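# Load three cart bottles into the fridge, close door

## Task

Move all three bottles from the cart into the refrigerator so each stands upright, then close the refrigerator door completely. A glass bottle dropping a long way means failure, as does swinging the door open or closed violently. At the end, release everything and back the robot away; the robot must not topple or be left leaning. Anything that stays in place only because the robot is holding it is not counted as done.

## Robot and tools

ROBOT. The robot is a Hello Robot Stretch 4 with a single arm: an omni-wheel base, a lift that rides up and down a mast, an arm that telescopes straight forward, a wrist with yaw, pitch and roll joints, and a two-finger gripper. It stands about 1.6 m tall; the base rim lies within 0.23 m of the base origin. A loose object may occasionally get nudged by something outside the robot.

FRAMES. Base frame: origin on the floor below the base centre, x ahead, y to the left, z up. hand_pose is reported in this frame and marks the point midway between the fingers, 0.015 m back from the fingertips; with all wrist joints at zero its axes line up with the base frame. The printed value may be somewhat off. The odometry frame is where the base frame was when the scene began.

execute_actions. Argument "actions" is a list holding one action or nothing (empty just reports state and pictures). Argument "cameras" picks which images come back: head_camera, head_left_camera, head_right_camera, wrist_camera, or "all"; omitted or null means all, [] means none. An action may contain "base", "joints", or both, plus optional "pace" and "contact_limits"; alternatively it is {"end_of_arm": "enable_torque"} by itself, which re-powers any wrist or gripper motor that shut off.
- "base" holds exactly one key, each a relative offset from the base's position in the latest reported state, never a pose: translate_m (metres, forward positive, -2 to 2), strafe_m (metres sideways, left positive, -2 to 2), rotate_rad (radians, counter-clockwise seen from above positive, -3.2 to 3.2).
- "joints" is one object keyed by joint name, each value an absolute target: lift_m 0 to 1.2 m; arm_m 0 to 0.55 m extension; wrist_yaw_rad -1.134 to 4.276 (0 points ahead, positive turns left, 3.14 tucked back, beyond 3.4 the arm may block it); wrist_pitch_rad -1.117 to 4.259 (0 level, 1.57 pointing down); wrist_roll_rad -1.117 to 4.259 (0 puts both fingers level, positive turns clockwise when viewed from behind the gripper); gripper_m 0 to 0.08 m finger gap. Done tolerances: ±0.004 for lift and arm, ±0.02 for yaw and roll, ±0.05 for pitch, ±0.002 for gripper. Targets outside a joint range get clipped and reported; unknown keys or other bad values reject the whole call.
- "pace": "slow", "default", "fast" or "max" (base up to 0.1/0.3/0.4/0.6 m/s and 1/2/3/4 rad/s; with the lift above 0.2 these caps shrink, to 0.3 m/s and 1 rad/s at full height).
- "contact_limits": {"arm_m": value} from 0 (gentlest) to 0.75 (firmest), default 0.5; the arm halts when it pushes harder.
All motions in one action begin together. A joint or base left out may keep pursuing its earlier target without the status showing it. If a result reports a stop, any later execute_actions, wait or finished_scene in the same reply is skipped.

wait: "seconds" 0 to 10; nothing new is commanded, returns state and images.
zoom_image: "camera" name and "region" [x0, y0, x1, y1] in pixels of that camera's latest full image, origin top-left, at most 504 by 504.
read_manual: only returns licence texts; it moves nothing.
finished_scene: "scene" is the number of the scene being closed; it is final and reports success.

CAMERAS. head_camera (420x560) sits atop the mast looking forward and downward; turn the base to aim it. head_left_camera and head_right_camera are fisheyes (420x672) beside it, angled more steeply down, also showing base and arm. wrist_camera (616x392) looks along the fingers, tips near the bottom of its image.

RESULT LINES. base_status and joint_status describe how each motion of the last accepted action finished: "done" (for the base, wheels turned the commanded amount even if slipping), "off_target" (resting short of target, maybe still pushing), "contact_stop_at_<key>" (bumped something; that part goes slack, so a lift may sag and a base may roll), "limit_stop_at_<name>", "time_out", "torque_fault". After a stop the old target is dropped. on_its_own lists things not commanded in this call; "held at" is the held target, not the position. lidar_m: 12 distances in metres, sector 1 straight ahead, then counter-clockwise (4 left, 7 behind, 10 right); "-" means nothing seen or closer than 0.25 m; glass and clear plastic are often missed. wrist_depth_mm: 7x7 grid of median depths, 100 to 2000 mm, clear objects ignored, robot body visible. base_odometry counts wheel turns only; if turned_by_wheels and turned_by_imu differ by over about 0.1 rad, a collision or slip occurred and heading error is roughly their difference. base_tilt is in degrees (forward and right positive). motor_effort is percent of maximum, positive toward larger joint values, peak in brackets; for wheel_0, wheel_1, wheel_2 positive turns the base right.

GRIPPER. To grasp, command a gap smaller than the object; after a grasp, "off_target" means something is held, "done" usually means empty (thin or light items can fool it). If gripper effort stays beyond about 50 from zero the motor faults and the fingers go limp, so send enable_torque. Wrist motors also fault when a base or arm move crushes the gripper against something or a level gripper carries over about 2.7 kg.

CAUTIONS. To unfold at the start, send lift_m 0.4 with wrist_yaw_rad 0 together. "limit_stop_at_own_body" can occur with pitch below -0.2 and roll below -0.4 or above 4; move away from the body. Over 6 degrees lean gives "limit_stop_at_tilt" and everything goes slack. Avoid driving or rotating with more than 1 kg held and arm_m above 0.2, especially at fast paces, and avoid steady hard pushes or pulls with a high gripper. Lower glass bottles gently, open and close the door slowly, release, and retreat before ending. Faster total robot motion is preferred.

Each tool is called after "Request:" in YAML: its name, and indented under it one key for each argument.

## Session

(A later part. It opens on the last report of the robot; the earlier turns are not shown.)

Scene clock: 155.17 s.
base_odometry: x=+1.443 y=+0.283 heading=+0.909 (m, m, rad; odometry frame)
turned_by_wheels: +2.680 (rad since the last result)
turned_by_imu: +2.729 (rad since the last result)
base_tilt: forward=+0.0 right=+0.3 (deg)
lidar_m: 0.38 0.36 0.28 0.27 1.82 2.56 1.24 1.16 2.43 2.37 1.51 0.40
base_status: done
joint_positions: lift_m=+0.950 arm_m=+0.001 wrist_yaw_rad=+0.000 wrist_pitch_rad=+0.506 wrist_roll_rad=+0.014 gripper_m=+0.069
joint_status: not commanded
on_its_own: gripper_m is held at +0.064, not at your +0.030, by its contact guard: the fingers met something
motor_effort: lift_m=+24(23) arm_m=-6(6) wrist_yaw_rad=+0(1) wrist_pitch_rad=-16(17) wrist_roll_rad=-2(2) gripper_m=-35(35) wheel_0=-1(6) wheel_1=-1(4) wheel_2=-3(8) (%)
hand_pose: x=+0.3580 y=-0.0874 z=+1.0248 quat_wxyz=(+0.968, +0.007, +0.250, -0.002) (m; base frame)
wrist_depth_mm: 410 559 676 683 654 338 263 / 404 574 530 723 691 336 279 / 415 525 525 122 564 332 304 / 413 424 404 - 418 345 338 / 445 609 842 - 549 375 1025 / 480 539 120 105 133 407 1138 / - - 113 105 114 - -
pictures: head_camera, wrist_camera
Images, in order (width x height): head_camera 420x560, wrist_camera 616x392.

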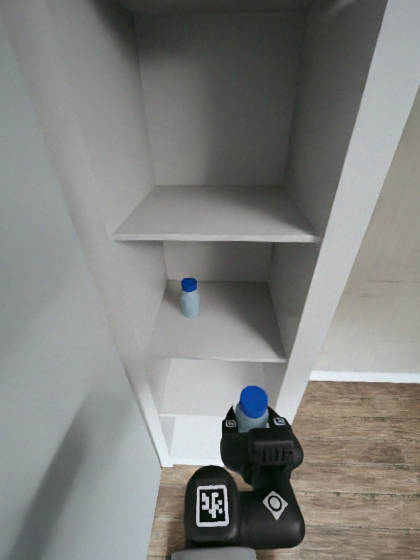

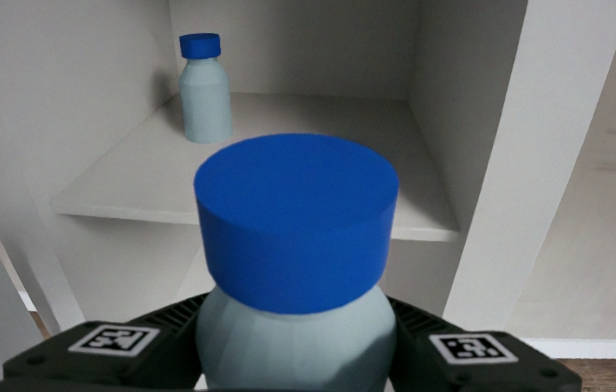

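Request:
execute_actions:
  actions:
    - {"joints":{"arm_m":0.53}}
  cameras: []

Request:
execute_actions:
  actions:
    - {"joints":{"lift_m":0.91},"pace":"slow"}
  cameras: []

Request:
execute_actions:
  actions:
    - {"joints":{"gripper_m":0.08}}
  cameras: []

Request:
execute_actions:
  actions:
    - {"joints":{"arm_m":0}}
  cameras: []

Request:
execute_actions:
  actions:
    - {"base":{"rotate_rad":-2.73}}
  cameras: []

Request:
execute_actions:
  actions:
    - {"base":{"translate_m":0.9},"joints":{"lift_m":0.85,"arm_m":0.4}}
  cameras: []

Request:
execute_actions:
  actions:
    - {"joints":{"lift_m":0.79}}
  cameras: ["head_camera","wrist_camera"]

Scene clock: 178.17 s.
base_odometry: x=+1.443 y=+0.283 heading=+0.909 (m, m, rad; odometry frame)
turned_by_wheels: +0.000 (rad since the last result)
turned_by_imu: +0.001 (rad since the last result)
base_tilt: forward=+0.0 right=+0.3 (deg)
lidar_m: 0.53 0.39 0.28 0.26 1.84 2.54 1.20 1.17 2.43 2.38 1.48 0.55
base_status: not commanded
joint_positions: lift_m=+0.950 arm_m=+0.529 wrist_yaw_rad=+0.000 wrist_pitch_rad=+0.506 wrist_roll_rad=+0.014 gripper_m=+0.069
joint_status: all done
on_its_own: gripper_m is held at +0.064, not at your +0.030, by its contact guard: the fingers met something
motor_effort: lift_m=+23(23) arm_m=+6(8) wrist_yaw_rad=+1(1) wrist_pitch_rad=-16(15) wrist_roll_rad=-3(2) gripper_m=-37(39) wheel_0=-1(1) wheel_1=-1(1) wheel_2=-3(3) (%)
hand_pose: x=+0.8859 y=-0.0874 z=+1.0248 quat_wxyz=(+0.968, +0.007, +0.250, -0.002) (m; base frame)
wrist_depth_mm: 204 200 198 194 190 185 - / 219 216 212 208 203 198 195 / 240 235 224 122 217 215 211 / 264 258 245 - 237 234 229 / 294 286 281 - 262 255 252 / 282 286 120 105 134 279 272 / - - 113 105 114 - -
pictures: none
No camera images: the call's "cameras" was empty. Leave "cameras" out to get every camera's image.

Scene clock: 179.33 s.
base_odometry: x=+1.443 y=+0.283 heading=+0.909 (m, m, rad; odometry frame)
turned_by_wheels: +0.000 (rad since the last result)
turned_by_imu: +0.000 (rad since the last result)
base_tilt: forward=-0.1 right=+0.2 (deg)
lidar_m: 0.56 0.36 0.28 0.27 1.83 2.59 1.22 1.15 2.45 2.37 1.46 0.55
base_status: not commanded
joint_positions: lift_m=+0.910 arm_m=+0.529 wrist_yaw_rad=+0.000 wrist_pitch_rad=+0.502 wrist_roll_rad=+0.014 gripper_m=+0.069
joint_status: all done
on_its_own: gripper_m is held at +0.064, not at your +0.030, by its contact guard: the fingers met something
motor_effort: lift_m=+15(23) arm_m=+6(6) wrist_yaw_rad=+2(2) wrist_pitch_rad=-4(16) wrist_roll_rad=-2(3) gripper_m=-35(37) wheel_0=-1(1) wheel_1=-1(0) wheel_2=-3(3) (%)
hand_pose: x=+0.8863 y=-0.0875 z=+0.9864 quat_wxyz=(+0.969, +0.007, +0.248, -0.002) (m; base frame)
wrist_depth_mm: 204 200 197 194 190 185 - / 218 216 212 208 204 198 194 / 239 235 224 122 217 214 211 / 263 256 246 - 236 233 229 / 279 278 273 - 259 255 251 / 239 242 120 105 134 249 248 / - - 113 105 114 - -
pictures: none
No camera images: the call's "cameras" was empty. Leave "cameras" out to get every camera's image.

Scene clock: 180.17 s.
base_odometry: x=+1.443 y=+0.283 heading=+0.909 (m, m, rad; odometry frame)
turned_by_wheels: +0.000 (rad since the last result)
turned_by_imu: +0.000 (rad since the last result)
base_tilt: forward=+0.1 right=+0.2 (deg)
lidar_m: 0.56 0.39 0.28 0.27 1.80 2.59 1.23 1.18 2.44 2.38 1.48 0.57
base_status: not commanded
joint_positions: lift_m=+0.910 arm_m=+0.529 wrist_yaw_rad=+0.000 wrist_pitch_rad=+0.502 wrist_roll_rad=+0.014 gripper_m=+0.080
joint_status: all done
motor_effort: lift_m=+16(16) arm_m=+6(6) wrist_yaw_rad=+1(2) wrist_pitch_rad=-5(6) wrist_roll_rad=-3(2) gripper_m=+4(38) wheel_0=-1(1) wheel_1=-1(1) wheel_2=-3(3) (%)
hand_pose: x=+0.8863 y=-0.0875 z=+0.9862 quat_wxyz=(+0.969, +0.007, +0.248, -0.002) (m; base frame)
wrist_depth_mm: 204 200 197 194 190 185 - / 219 216 211 208 203 198 195 / 238 235 224 120 217 214 211 / 264 257 247 - 236 233 229 / 281 277 271 - 260 256 251 / 238 239 121 105 135 247 246 / - - 112 105 117 - -
pictures: none
No camera images: the call's "cameras" was empty. Leave "cameras" out to get every camera's image.

Scene clock: 182.77 s.
base_odometry: x=+1.443 y=+0.283 heading=+0.909 (m, m, rad; odometry frame)
turned_by_wheels: +0.000 (rad since the last result)
turned_by_imu: +0.001 (rad since the last result)
base_tilt: forward=-0.1 right=+0.1 (deg)
lidar_m: 0.55 0.37 0.28 0.26 1.83 2.57 1.23 1.14 2.44 2.37 1.47 0.59
base_status: not commanded
joint_positions: lift_m=+0.910 arm_m=+0.001 wrist_yaw_rad=+0.000 wrist_pitch_rad=+0.502 wrist_roll_rad=+0.014 gripper_m=+0.080
joint_status: all done
motor_effort: lift_m=+15(16) arm_m=-6(9) wrist_yaw_rad=+1(2) wrist_pitch_rad=-6(7) wrist_roll_rad=-2(2) gripper_m=+3(2) wheel_0=-1(1) wheel_1=-1(1) wheel_2=-3(3) (%)
hand_pose: x=+0.3584 y=-0.0874 z=+0.9861 quat_wxyz=(+0.969, +0.007, +0.249, -0.002) (m; base frame)
wrist_depth_mm: 410 554 676 668 661 338 263 / 407 574 521 597 634 336 279 / 418 473 469 477 480 330 303 / 397 530 402 404 387 343 336 / 442 609 866 891 768 373 1008 / 469 508 715 741 609 402 1138 / - - 627 647 153 - -
pictures: none
No camera images: the call's "cameras" was empty. Leave "cameras" out to get every camera's image.

Scene clock: 185.50 s.
base_odometry: x=+1.443 y=+0.282 heading=-1.821 (m, m, rad; odometry frame)
turned_by_wheels: -2.730 (rad since the last result)
turned_by_imu: -2.779 (rad since the last result)
base_tilt: forward=-0.1 right=+0.3 (deg)
lidar_m: 1.13 2.51 2.38 1.70 0.57 0.56 0.46 0.29 0.26 0.28 2.14 1.30
base_status: done
joint_positions: lift_m=+0.910 arm_m=+0.001 wrist_yaw_rad=+0.000 wrist_pitch_rad=+0.502 wrist_roll_rad=+0.014 gripper_m=+0.080
joint_status: not commanded
motor_effort: lift_m=+17(17) arm_m=-6(6) wrist_yaw_rad=+1(0) wrist_pitch_rad=-7(6) wrist_roll_rad=-2(3) gripper_m=+2(2) wheel_0=-1(7) wheel_1=-1(10) wheel_2=+2(7) (%)
hand_pose: x=+0.3584 y=-0.0874 z=+0.9860 quat_wxyz=(+0.969, +0.007, +0.249, -0.002) (m; base frame)
wrist_depth_mm: - - - 1537 - - 1808 / - - - 1008 1078 - 1863 / - - - 1537 - - - / - - - 1205 1921 - - / 1618 1618 1661 1430 1537 1708 1661 / 1366 1397 1336 1366 1366 1430 1366 / - - 1205 1205 153 - -
pictures: none
No camera images: the call's "cameras" was empty. Leave "cameras" out to get every camera's image.

Scene clock: 190.00 s.
base_odometry: x=+1.220 y=-0.590 heading=-1.821 (m, m, rad; odometry frame)
turned_by_wheels: +0.000 (rad since the last result)
turned_by_imu: -0.002 (rad since the last result)
base_tilt: forward=+0.1 right=+0.3 (deg)
lidar_m: 0.25 2.08 1.95 2.03 2.04 1.37 1.07 1.01 1.95 2.04 0.58 0.26
base_status: done
joint_positions: lift_m=+0.850 arm_m=+0.399 wrist_yaw_rad=+0.000 wrist_pitch_rad=+0.502 wrist_roll_rad=+0.014 gripper_m=+0.080
joint_status: all done
motor_effort: lift_m=+17(17) arm_m=+6(9) wrist_yaw_rad=+1(1) wrist_pitch_rad=-5(6) wrist_roll_rad=-2(3) gripper_m=+4(2) wheel_0=+1(6) wheel_1=+1(4) wheel_2=+2(9) (%)
hand_pose: x=+0.7563 y=-0.0874 z=+0.9260 quat_wxyz=(+0.969, +0.007, +0.249, -0.002) (m; base frame)
wrist_depth_mm: 1576 1618 1397 1229 1098 1008 931 / 1618 1756 1499 1336 1182 1042 960 / 1661 1921 1708 1336 1255 1138 1042 / 1661 1921 362 242 418 1138 1118 / 315 342 366 257 389 349 1138 / 314 315 312 283 317 325 289 / - - 274 282 153 - -
pictures: none
No camera images: the call's "cameras" was empty. Leave "cameras" out to get every camera's image.

Scene clock: 191.17 s.
base_odometry: x=+1.220 y=-0.590 heading=-1.821 (m, m, rad; odometry frame)
turned_by_wheels: +0.000 (rad since the last result)
turned_by_imu: +0.000 (rad since the last result)
base_tilt: forward=-0.1 right=+0.3 (deg)
lidar_m: 0.25 2.09 1.97 2.02 2.02 1.37 1.05 1.01 1.99 2.05 0.57 0.28
base_status: not commanded
joint_positions: lift_m=+0.790 arm_m=+0.399 wrist_yaw_rad=+0.000 wrist_pitch_rad=+0.502 wrist_roll_rad=+0.014 gripper_m=+0.080
joint_status: all done
motor_effort: lift_m=+16(16) arm_m=+6(6) wrist_yaw_rad=+1(2) wrist_pitch_rad=-6(6) wrist_roll_rad=-3(2) gripper_m=+4(5) wheel_0=+1(1) wheel_1=+1(1) wheel_2=+2(2) (%)
hand_pose: x=+0.7563 y=-0.0874 z=+0.8661 quat_wxyz=(+0.969, +0.007, +0.249, -0.002) (m; base frame)
wrist_depth_mm: 1537 1576 1397 1255 1098 991 917 / 1576 1756 1537 207 1182 1060 976 / 1618 315 327 222 384 359 1042 / 293 315 336 231 368 338 277 / 286 290 291 254 298 297 279 / 239 242 239 248 241 248 248 / - - 211 216 153 - -
pictures: head_camera, wrist_camera
Images, in order (width x height): head_camera 420x560, wrist_camera 616x392.

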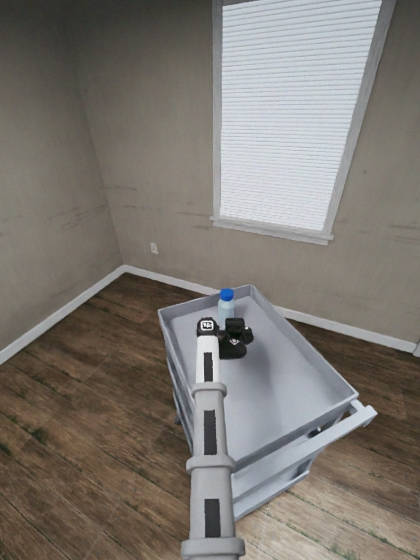

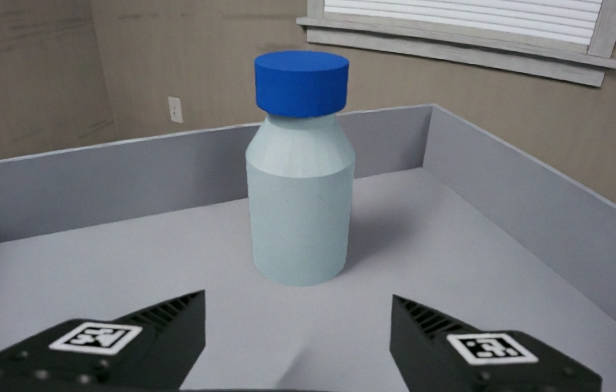

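Request:
execute_actions:
  actions:
    - {"base":{"strafe_m":0.003},"joints":{"arm_m":0.538},"pace":"slow"}
  cameras: []

Request:
execute_actions:
  actions:
    - {"joints":{"gripper_m":0.03}}
  cameras: []

Request:
execute_actions:
  actions:
    - {"joints":{"lift_m":0.95}}
  cameras: []

Request:
execute_actions:
  actions:
    - {"base":{"translate_m":-0.9},"joints":{"arm_m":0}}
  cameras: []

Request:
execute_actions:
  actions:
    - {"base":{"rotate_rad":2.73},"pace":"slow"}
  cameras: ["wrist_camera"]

Request:
execute_actions:
  actions:
    - {"joints":{"arm_m":0.37}}
  cameras: []

Request:
execute_actions:
  actions:
    - {"joints":{"lift_m":0.91},"pace":"slow"}
  cameras: []

Request:
execute_actions:
  actions:
    - {"joints":{"gripper_m":0.08}}
  cameras: []

Request:
execute_actions:
  actions:
    - {"base":{"translate_m":-0.65},"joints":{"arm_m":0}}
  cameras: ["head_camera"]

Request:
execute_actions:
  actions:
    - {"base":{"strafe_m":0.7},"joints":{"wrist_yaw_rad":3.1,"wrist_pitch_rad":0,"lift_m":0.4}}
  cameras: []

Request:
execute_actions:
  actions:
    - {"base":{"translate_m":0.75}}
  cameras: ["head_right_camera"]

Scene clock: 211.90 s.
base_odometry: x=+1.223 y=-0.590 heading=-1.821 (m, m, rad; odometry frame)
turned_by_wheels: +0.000 (rad since the last result)
turned_by_imu: +0.001 (rad since the last result)
base_tilt: forward=-0.2 right=+0.3 (deg)
lidar_m: 0.25 2.07 1.97 2.04 2.04 1.36 1.07 1.03 1.98 2.06 0.51 0.29
base_status: done
joint_positions: lift_m=+0.790 arm_m=+0.537 wrist_yaw_rad=+0.000 wrist_pitch_rad=+0.502 wrist_roll_rad=+0.014 gripper_m=+0.080
joint_status: all done
motor_effort: lift_m=+16(16) arm_m=+6(8) wrist_yaw_rad=+1(1) wrist_pitch_rad=-7(6) wrist_roll_rad=-3(3) gripper_m=+1(2) wheel_0=+0(3) wheel_1=+1(3) wheel_2=+0(3) (%)
hand_pose: x=+0.8942 y=-0.0874 z=+0.8661 quat_wxyz=(+0.969, +0.007, +0.249, -0.002) (m; base frame)
wrist_depth_mm: 1537 1430 1255 1118 991 891 842 / 1537 1576 1336 1205 1060 960 866 / 1618 1708 1464 121 1138 1025 931 / 1618 1808 1618 - 255 266 976 / 190 200 210 - 276 276 229 / 193 202 126 104 135 248 234 / - - 112 104 115 - -
pictures: none
No camera images: the call's "cameras" was empty. Leave "cameras" out to get every camera's image.

Scene clock: 212.80 s.
base_odometry: x=+1.223 y=-0.590 heading=-1.821 (m, m, rad; odometry frame)
turned_by_wheels: +0.000 (rad since the last result)
turned_by_imu: +0.000 (rad since the last result)
base_tilt: forward=+0.0 right=+0.1 (deg)
lidar_m: 0.25 2.08 1.96 2.03 2.04 1.36 1.06 1.02 1.97 2.05 0.57 0.27
base_status: not commanded
joint_positions: lift_m=+0.790 arm_m=+0.537 wrist_yaw_rad=+0.000 wrist_pitch_rad=+0.502 wrist_roll_rad=+0.014 gripper_m=+0.069
joint_status: gripper_m off_target (ended at +0.069, target +0.030)
on_its_own: gripper_m is held at +0.064, not at your +0.030, by its contact guard: the fingers met something
motor_effort: lift_m=+16(17) arm_m=+6(6) wrist_yaw_rad=+2(2) wrist_pitch_rad=-5(5) wrist_roll_rad=-3(2) gripper_m=-37(35) wheel_0=+0(0) wheel_1=+2(2) wheel_2=+0(0) (%)
hand_pose: x=+0.8942 y=-0.0875 z=+0.8661 quat_wxyz=(+0.969, +0.007, +0.249, -0.002) (m; base frame)
wrist_depth_mm: 1499 1430 1255 1118 991 891 842 / 1576 1576 1336 1182 1078 960 878 / 1618 1756 1430 121 1138 1025 946 / 1618 1756 891 - 255 265 991 / 190 200 208 - 276 276 229 / 196 208 120 104 135 248 233 / - - 111 103 113 - -
pictures: none
No camera images: the call's "cameras" was empty. Leave "cameras" out to get every camera's image.

Scene clock: 214.53 s.
base_odometry: x=+1.223 y=-0.590 heading=-1.821 (m, m, rad; odometry frame)
turned_by_wheels: +0.000 (rad since the last result)
turned_by_imu: +0.000 (rad since the last result)
base_tilt: forward=+0.0 right=+0.2 (deg)
lidar_m: 0.25 2.07 1.97 2.03 2.03 1.35 1.07 1.02 1.98 2.03 0.58 0.27
base_status: not commanded
joint_positions: lift_m=+0.950 arm_m=+0.537 wrist_yaw_rad=+0.000 wrist_pitch_rad=+0.505 wrist_roll_rad=+0.014 gripper_m=+0.069
joint_status: all done
on_its_own: gripper_m is held at +0.064, not at your +0.030, by its contact guard: the fingers met something
motor_effort: lift_m=+24(25) arm_m=+6(6) wrist_yaw_rad=+1(2) wrist_pitch_rad=-13(14) wrist_roll_rad=-2(3) gripper_m=-36(37) wheel_0=+0(0) wheel_1=+1(1) wheel_2=+0(0) (%)
hand_pose: x=+0.8939 y=-0.0875 z=+1.0250 quat_wxyz=(+0.968, +0.007, +0.250, -0.002) (m; base frame)
wrist_depth_mm: 1499 1464 1255 1098 991 904 831 / 1576 1576 1366 1205 1060 960 891 / 1618 1756 1464 121 1138 1025 931 / 1708 1863 891 - 1182 1098 1025 / 1618 1708 1708 - 1308 1205 1078 / 1397 1397 120 104 135 1255 1160 / - - 111 104 113 - -
pictures: none
No camera images: the call's "cameras" was empty. Leave "cameras" out to get every camera's image.

Scene clock: 219.03 s.
base_odometry: x=+1.446 y=+0.282 heading=-1.821 (m, m, rad; odometry frame)
turned_by_wheels: +0.000 (rad since the last result)
turned_by_imu: +0.004 (rad since the last result)
base_tilt: forward=-0.1 right=+0.3 (deg)
lidar_m: 0.36 2.50 2.39 1.69 0.59 0.55 0.43 0.27 0.27 0.29 2.12 0.37
base_status: done
joint_positions: lift_m=+0.950 arm_m=+0.001 wrist_yaw_rad=+0.000 wrist_pitch_rad=+0.505 wrist_roll_rad=+0.014 gripper_m=+0.069
joint_status: all done
on_its_own: gripper_m is held at +0.064, not at your +0.030, by its contact guard: the fingers met something
motor_effort: lift_m=+24(25) arm_m=-6(4) wrist_yaw_rad=+0(1) wrist_pitch_rad=-13(13) wrist_roll_rad=-2(3) gripper_m=-38(36) wheel_0=-1(5) wheel_1=+0(7) wheel_2=+0(11) (%)
hand_pose: x=+0.3581 y=-0.0874 z=+1.0250 quat_wxyz=(+0.968, +0.007, +0.250, -0.002) (m; base frame)
wrist_depth_mm: - - - - - - 1808 / - - - 1229 1098 - 1863 / - - - 122 - - - / - - 1025 - - - - / 1661 1661 1661 - 1661 1708 1708 / 1397 1430 120 104 135 1430 1464 / - - 111 103 113 - -
pictures: none
No camera images: the call's "cameras" was empty. Leave "cameras" out to get every camera's image.

Scene clock: 223.03 s.
base_odometry: x=+1.446 y=+0.282 heading=+0.909 (m, m, rad; odometry frame)
turned_by_wheels: +2.730 (rad since the last result)
turned_by_imu: +2.780 (rad since the last result)
base_tilt: forward=+0.0 right=+0.0 (deg)
lidar_m: 0.39 0.39 0.28 0.27 1.84 2.54 1.21 1.16 2.41 2.36 1.47 0.37
base_status: done
joint_positions: lift_m=+0.950 arm_m=+0.001 wrist_yaw_rad=+0.000 wrist_pitch_rad=+0.505 wrist_roll_rad=+0.014 gripper_m=+0.069
joint_status: not commanded
on_its_own: gripper_m is held at +0.064, not at your +0.030, by its contact guard: the fingers met something
motor_effort: lift_m=+24(24) arm_m=-6(6) wrist_yaw_rad=+0(0) wrist_pitch_rad=-13(14) wrist_roll_rad=-3(3) gripper_m=-37(38) wheel_0=-1(5) wheel_1=-2(4) wheel_2=-3(8) (%)
hand_pose: x=+0.3581 y=-0.0874 z=+1.0250 quat_wxyz=(+0.968, +0.007, +0.250, -0.002) (m; base frame)
wrist_depth_mm: 413 559 676 668 661 330 263 / 410 574 530 683 699 330 278 / 418 525 535 122 564 325 303 / 413 427 252 - 421 345 336 / 442 615 831 - 469 373 1025 / 480 544 120 104 135 407 1138 / - - 111 103 113 - -
pictures: wrist_camera
Images, in order (width x height): wrist_camera 616x392.

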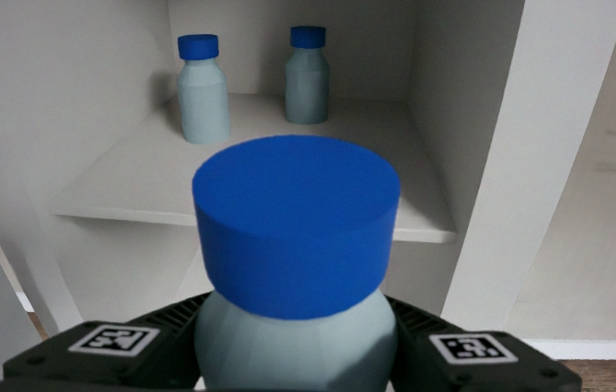

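Scene clock: 225.23 s.
base_odometry: x=+1.446 y=+0.282 heading=+0.909 (m, m, rad; odometry frame)
turned_by_wheels: +0.000 (rad since the last result)
turned_by_imu: +0.000 (rad since the last result)
base_tilt: forward=+0.0 right=+0.2 (deg)
lidar_m: 0.55 0.39 0.28 0.27 1.84 2.59 1.23 1.16 2.42 2.37 1.49 0.57
base_status: not commanded
joint_positions: lift_m=+0.950 arm_m=+0.369 wrist_yaw_rad=+0.000 wrist_pitch_rad=+0.505 wrist_roll_rad=+0.014 gripper_m=+0.069
joint_status: all done
on_its_own: gripper_m is held at +0.064, not at your +0.030, by its contact guard: the fingers met something
motor_effort: lift_m=+24(24) arm_m=+6(6) wrist_yaw_rad=+0(1) wrist_pitch_rad=-13(13) wrist_roll_rad=-3(2) gripper_m=-37(37) wheel_0=-1(1) wheel_1=-2(2) wheel_2=-3(3) (%)
hand_pose: x=+0.7260 y=-0.0874 z=+1.0250 quat_wxyz=(+0.968, +0.007, +0.250, -0.002) (m; base frame)
wrist_depth_mm: 355 351 347 342 334 324 272 / 370 379 375 359 355 345 272 / 345 413 394 121 382 368 271 / 187 424 247 - 404 392 267 / 196 330 347 - 353 340 262 / 204 225 120 104 135 294 255 / - - 111 103 113 - -
pictures: none
No camera images: the call's "cameras" was empty. Leave "cameras" out to get every camera's image.

Scene clock: 226.40 s.
base_odometry: x=+1.446 y=+0.282 heading=+0.909 (m, m, rad; odometry frame)
turned_by_wheels: +0.000 (rad since the last result)
turned_by_imu: +0.000 (rad since the last result)
base_tilt: forward=+0.1 right=+0.1 (deg)
lidar_m: 0.55 0.38 0.29 0.26 1.86 2.55 1.20 1.17 2.44 2.37 1.48 0.56
base_status: not commanded
joint_positions: lift_m=+0.910 arm_m=+0.369 wrist_yaw_rad=+0.000 wrist_pitch_rad=+0.502 wrist_roll_rad=+0.014 gripper_m=+0.069
joint_status: all done
on_its_own: gripper_m is held at +0.064, not at your +0.030, by its contact guard: the fingers met something
motor_effort: lift_m=+14(21) arm_m=+6(7) wrist_yaw_rad=+2(2) wrist_pitch_rad=-6(14) wrist_roll_rad=-2(2) gripper_m=-36(36) wheel_0=-1(1) wheel_1=-2(2) wheel_2=-3(3) (%)
hand_pose: x=+0.7262 y=-0.0875 z=+0.9862 quat_wxyz=(+0.969, +0.007, +0.248, -0.002) (m; base frame)
wrist_depth_mm: 355 351 345 336 334 325 272 / 368 379 373 227 355 345 272 / 182 413 394 122 382 368 271 / 183 357 216 - 351 351 267 / 189 279 291 - 297 298 262 / 202 225 120 103 135 248 241 / - - 111 104 113 - -
pictures: none
No camera images: the call's "cameras" was empty. Leave "cameras" out to get every camera's image.

Scene clock: 227.23 s.
base_odometry: x=+1.446 y=+0.282 heading=+0.909 (m, m, rad; odometry frame)
turned_by_wheels: +0.000 (rad since the last result)
turned_by_imu: +0.000 (rad since the last result)
base_tilt: forward=-0.1 right=+0.2 (deg)
lidar_m: 0.54 0.38 0.29 0.27 1.84 2.57 1.25 1.16 2.43 2.38 1.46 0.56
base_status: not commanded
joint_positions: lift_m=+0.910 arm_m=+0.369 wrist_yaw_rad=+0.000 wrist_pitch_rad=+0.502 wrist_roll_rad=+0.014 gripper_m=+0.080
joint_status: all done
motor_effort: lift_m=+16(16) arm_m=+6(6) wrist_yaw_rad=+2(0) wrist_pitch_rad=-5(6) wrist_roll_rad=-2(2) gripper_m=+2(33) wheel_0=-1(1) wheel_1=-2(2) wheel_2=-3(3) (%)
hand_pose: x=+0.7262 y=-0.0875 z=+0.9862 quat_wxyz=(+0.969, +0.007, +0.248, -0.002) (m; base frame)
wrist_depth_mm: 353 351 347 336 334 325 271 / 370 379 370 227 357 345 272 / 187 413 392 120 382 368 271 / 183 355 327 - 349 349 267 / 190 278 290 - 296 296 262 / 200 217 122 103 135 247 240 / - - 111 103 115 - -
pictures: none
No camera images: the call's "cameras" was empty. Leave "cameras" out to get every camera's image.

Scene clock: 230.90 s.
base_odometry: x=+1.046 y=-0.231 heading=+0.909 (m, m, rad; odometry frame)
turned_by_wheels: +0.000 (rad since the last result)
turned_by_imu: +0.003 (rad since the last result)
base_tilt: forward=-0.1 right=+0.1 (deg)
lidar_m: 1.03 0.65 2.46 1.62 1.75 2.00 0.68 0.58 2.39 2.33 2.32 1.26
base_status: done
joint_positions: lift_m=+0.910 arm_m=+0.001 wrist_yaw_rad=+0.000 wrist_pitch_rad=+0.502 wrist_roll_rad=+0.014 gripper_m=+0.080
joint_status: all done
motor_effort: lift_m=+16(16) arm_m=-6(7) wrist_yaw_rad=+2(0) wrist_pitch_rad=-6(6) wrist_roll_rad=-2(2) gripper_m=+3(1) wheel_0=+0(5) wheel_1=-1(4) wheel_2=-2(8) (%)
hand_pose: x=+0.3584 y=-0.0874 z=+0.9861 quat_wxyz=(+0.969, +0.007, +0.249, -0.002) (m; base frame)
wrist_depth_mm: 530 723 1008 1060 1025 1308 1308 / 525 741 1160 1336 1336 1397 1366 / 544 768 1205 1397 1397 1499 1499 / 549 788 1182 1618 1661 1661 1618 / 559 798 1308 1464 1661 1661 1661 / 530 654 1336 1336 1308 1366 1397 / - - 1182 1229 153 - -
pictures: head_camera
Images, in order (width x height): head_camera 420x560.

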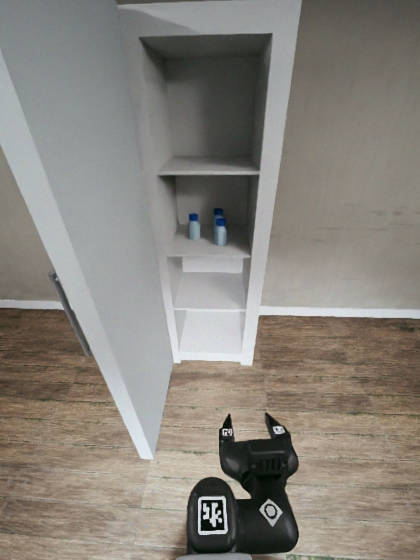

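Scene clock: 234.57 s.
base_odometry: x=+0.494 y=+0.200 heading=+0.908 (m, m, rad; odometry frame)
turned_by_wheels: +0.000 (rad since the last result)
turned_by_imu: +0.004 (rad since the last result)
base_tilt: forward=+0.0 right=+0.4 (deg)
lidar_m: 1.79 1.96 1.75 0.92 1.00 1.43 1.88 2.08 1.06 3.01 2.43 0.68
base_status: done
joint_positions: lift_m=+0.400 arm_m=+0.001 wrist_yaw_rad=+3.100 wrist_pitch_rad=+0.003 wrist_roll_rad=+0.014 gripper_m=+0.080
joint_status: all done
motor_effort: lift_m=+16(16) arm_m=-6(6) wrist_yaw_rad=+1(7) wrist_pitch_rad=-7(14) wrist_roll_rad=-3(3) gripper_m=+2(3) wheel_0=-1(9) wheel_1=-1(8) wheel_2=+0(1) (%)
hand_pose: x=-0.0369 y=+0.0962 z=+0.5779 quat_wxyz=(+0.021, -0.001, +0.007, +1.000) (m; base frame)
wrist_depth_mm: - 135 - 1983 1863 1921 1863 / - 128 226 1983 1863 1983 1921 / 107 137 224 - 1983 1921 1921 / 137 163 - - - - 1921 / - - - - - - - / 1661 1708 1661 1863 1708 1863 1863 / - - 1255 1336 153 - -
pictures: none
No camera images: the call's "cameras" was empty. Leave "cameras" out to get every camera's image.

Scene clock: 238.57 s.
base_odometry: x=+0.955 y=+0.791 heading=+0.909 (m, m, rad; odometry frame)
turned_by_wheels: +0.000 (rad since the last result)
turned_by_imu: -0.001 (rad since the last result)
base_tilt: forward=+0.0 right=+0.1 (deg)
lidar_m: 1.06 1.13 1.66 1.64 1.20 1.39 2.65 1.60 0.28 0.33 0.37 0.54
base_status: done
joint_positions: lift_m=+0.400 arm_m=+0.001 wrist_yaw_rad=+3.100 wrist_pitch_rad=+0.003 wrist_roll_rad=+0.014 gripper_m=+0.080
joint_status: not commanded
motor_effort: lift_m=+16(16) arm_m=-6(6) wrist_yaw_rad=+0(1) wrist_pitch_rad=-8(8) wrist_roll_rad=-2(2) gripper_m=+2(5) wheel_0=+1(6) wheel_1=+0(3) wheel_2=+1(10) (%)
hand_pose: x=-0.0369 y=+0.0962 z=+0.5779 quat_wxyz=(+0.021, -0.001, +0.007, +1.000) (m; base frame)
wrist_depth_mm: - 135 - - - - - / - 128 226 - - - - / 107 137 224 - - - - / 137 163 - - - - - / 1921 - - - - - - / 1537 1661 1661 1808 1661 1808 1863 / - - 1255 1308 153 - -
pictures: head_right_camera
Images, in order (width x height): head_right_camera 420x672.

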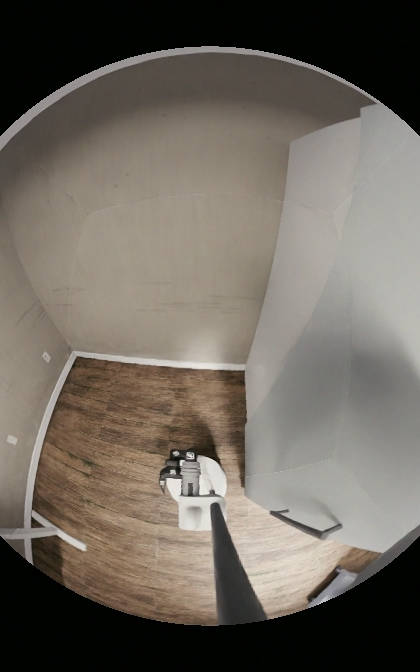

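Push with the base.

Request:
execute_actions:
  actions:
    - {"base":{"strafe_m":-0.65},"pace":"slow"}
  cameras: []

Request:
execute_actions:
  actions:
    - {"joints":{"arm_m":0.22},"pace":"slow","contact_limits":{"arm_m":0.3}}
  cameras: ["head_right_camera"]

Scene clock: 252.60 s.
base_odometry: x=+1.468 y=+0.391 heading=+0.908 (m, m, rad; odometry frame)
turned_by_wheels: +0.000 (rad since the last result)
turned_by_imu: -0.002 (rad since the last result)
base_tilt: forward=+0.2 right=+0.1 (deg)
lidar_m: 0.37 0.41 1.59 2.30 1.77 2.41 1.35 1.27 2.51 2.43 0.47 0.38
base_status: done
joint_positions: lift_m=+0.400 arm_m=+0.001 wrist_yaw_rad=+3.100 wrist_pitch_rad=+0.003 wrist_roll_rad=+0.014 gripper_m=+0.080
joint_status: not commanded
motor_effort: lift_m=+16(16) arm_m=-6(6) wrist_yaw_rad=+0(2) wrist_pitch_rad=-7(7) wrist_roll_rad=-3(2) gripper_m=+3(4) wheel_0=+0(6) wheel_1=-2(5) wheel_2=+0(1) (%)
hand_pose: x=-0.0369 y=+0.0962 z=+0.5779 quat_wxyz=(+0.021, -0.001, +0.007, +1.000) (m; base frame)
wrist_depth_mm: - 135 - - - - - / - 128 225 - - - - / 107 137 224 - - - - / 137 163 1618 - - - - / - - - - - - - / 1661 1336 1618 1863 1708 1863 1808 / - - 1255 1308 153 - -
pictures: none
No camera images: the call's "cameras" was empty. Leave "cameras" out to get every camera's image.

Scene clock: 255.73 s.
base_odometry: x=+1.468 y=+0.391 heading=+0.908 (m, m, rad; odometry frame)
turned_by_wheels: +0.000 (rad since the last result)
turned_by_imu: +0.003 (rad since the last result)
base_tilt: forward=-0.1 right=+0.3 (deg)
lidar_m: 0.37 0.41 1.57 2.29 1.78 2.42 1.38 1.27 2.51 2.43 0.46 0.40
base_status: not commanded
joint_positions: lift_m=+0.400 arm_m=+0.202 wrist_yaw_rad=+3.100 wrist_pitch_rad=+0.003 wrist_roll_rad=+0.014 gripper_m=+0.080
joint_status: arm_m contact_stop (moved +0.201 of +0.219)
on_its_own: arm_m is slack since a contact_stop (your +0.220 is given up)
motor_effort: lift_m=+17(17) arm_m=+0(26) wrist_yaw_rad=+1(2) wrist_pitch_rad=-7(8) wrist_roll_rad=-2(2) gripper_m=+2(1) wheel_0=+0(3) wheel_1=+1(5) wheel_2=-3(11) (%)
contact_limits: arm_m 0.3
hand_pose: x=+0.1644 y=+0.0962 z=+0.5778 quat_wxyz=(+0.021, -0.001, +0.007, +1.000) (m; base frame)
wrist_depth_mm: - 373 - - - - - / 107 123 379 - - - - / 115 157 312 - - - - / 124 222 1756 - - - - / - 407 - - - - - / 1708 362 1708 1863 1708 1808 1863 / - - 1255 1308 153 - -
pictures: head_right_camera
Images, in order (width x height): head_right_camera 420x672.

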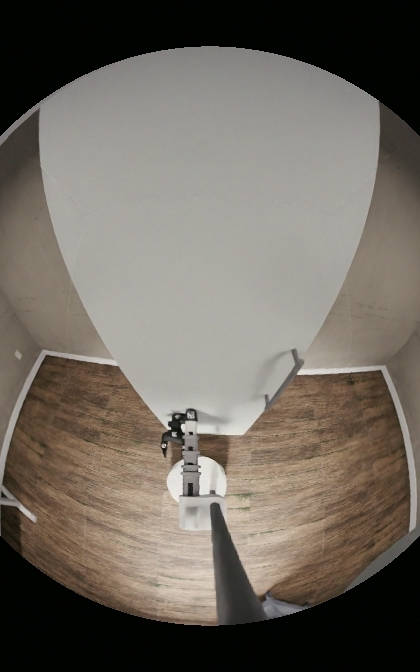

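Request:
execute_actions:
  actions:
    - {"base":{"translate_m":-0.3},"joints":{"arm_m":0}}
  cameras: []

Request:
finished_scene:
  scene: 1

Scene clock: 268.37 s.
base_odometry: x=+1.283 y=+0.155 heading=+0.909 (m, m, rad; odometry frame)
turned_by_wheels: +0.000 (rad since the last result)
turned_by_imu: +0.002 (rad since the last result)
base_tilt: forward=-0.1 right=+0.1 (deg)
lidar_m: 0.67 0.74 2.07 1.75 1.65 2.45 1.09 0.99 2.46 2.41 1.78 0.67
base_status: done
joint_positions: lift_m=+0.400 arm_m=+0.001 wrist_yaw_rad=+3.100 wrist_pitch_rad=+0.003 wrist_roll_rad=+0.014 gripper_m=+0.080
joint_status: all done
motor_effort: lift_m=+17(18) arm_m=-6(6) wrist_yaw_rad=+0(2) wrist_pitch_rad=-7(7) wrist_roll_rad=-3(3) gripper_m=+3(3) wheel_0=+0(5) wheel_1=+0(5) wheel_2=+1(9) (%)
hand_pose: x=-0.0369 y=+0.0961 z=+0.5778 quat_wxyz=(+0.021, -0.001, +0.007, +1.000) (m; base frame)
wrist_depth_mm: - 135 - - - - - / - 128 225 - - - - / 107 137 224 - - - - / 137 162 - - - - - / - - - - - - - / 1397 1308 1576 1808 1708 1808 1808 / - - 1255 1308 153 - -
pictures: none
No camera images: the call's "cameras" was empty. Leave "cameras" out to get every camera's image.

The scene is finished: the task was done.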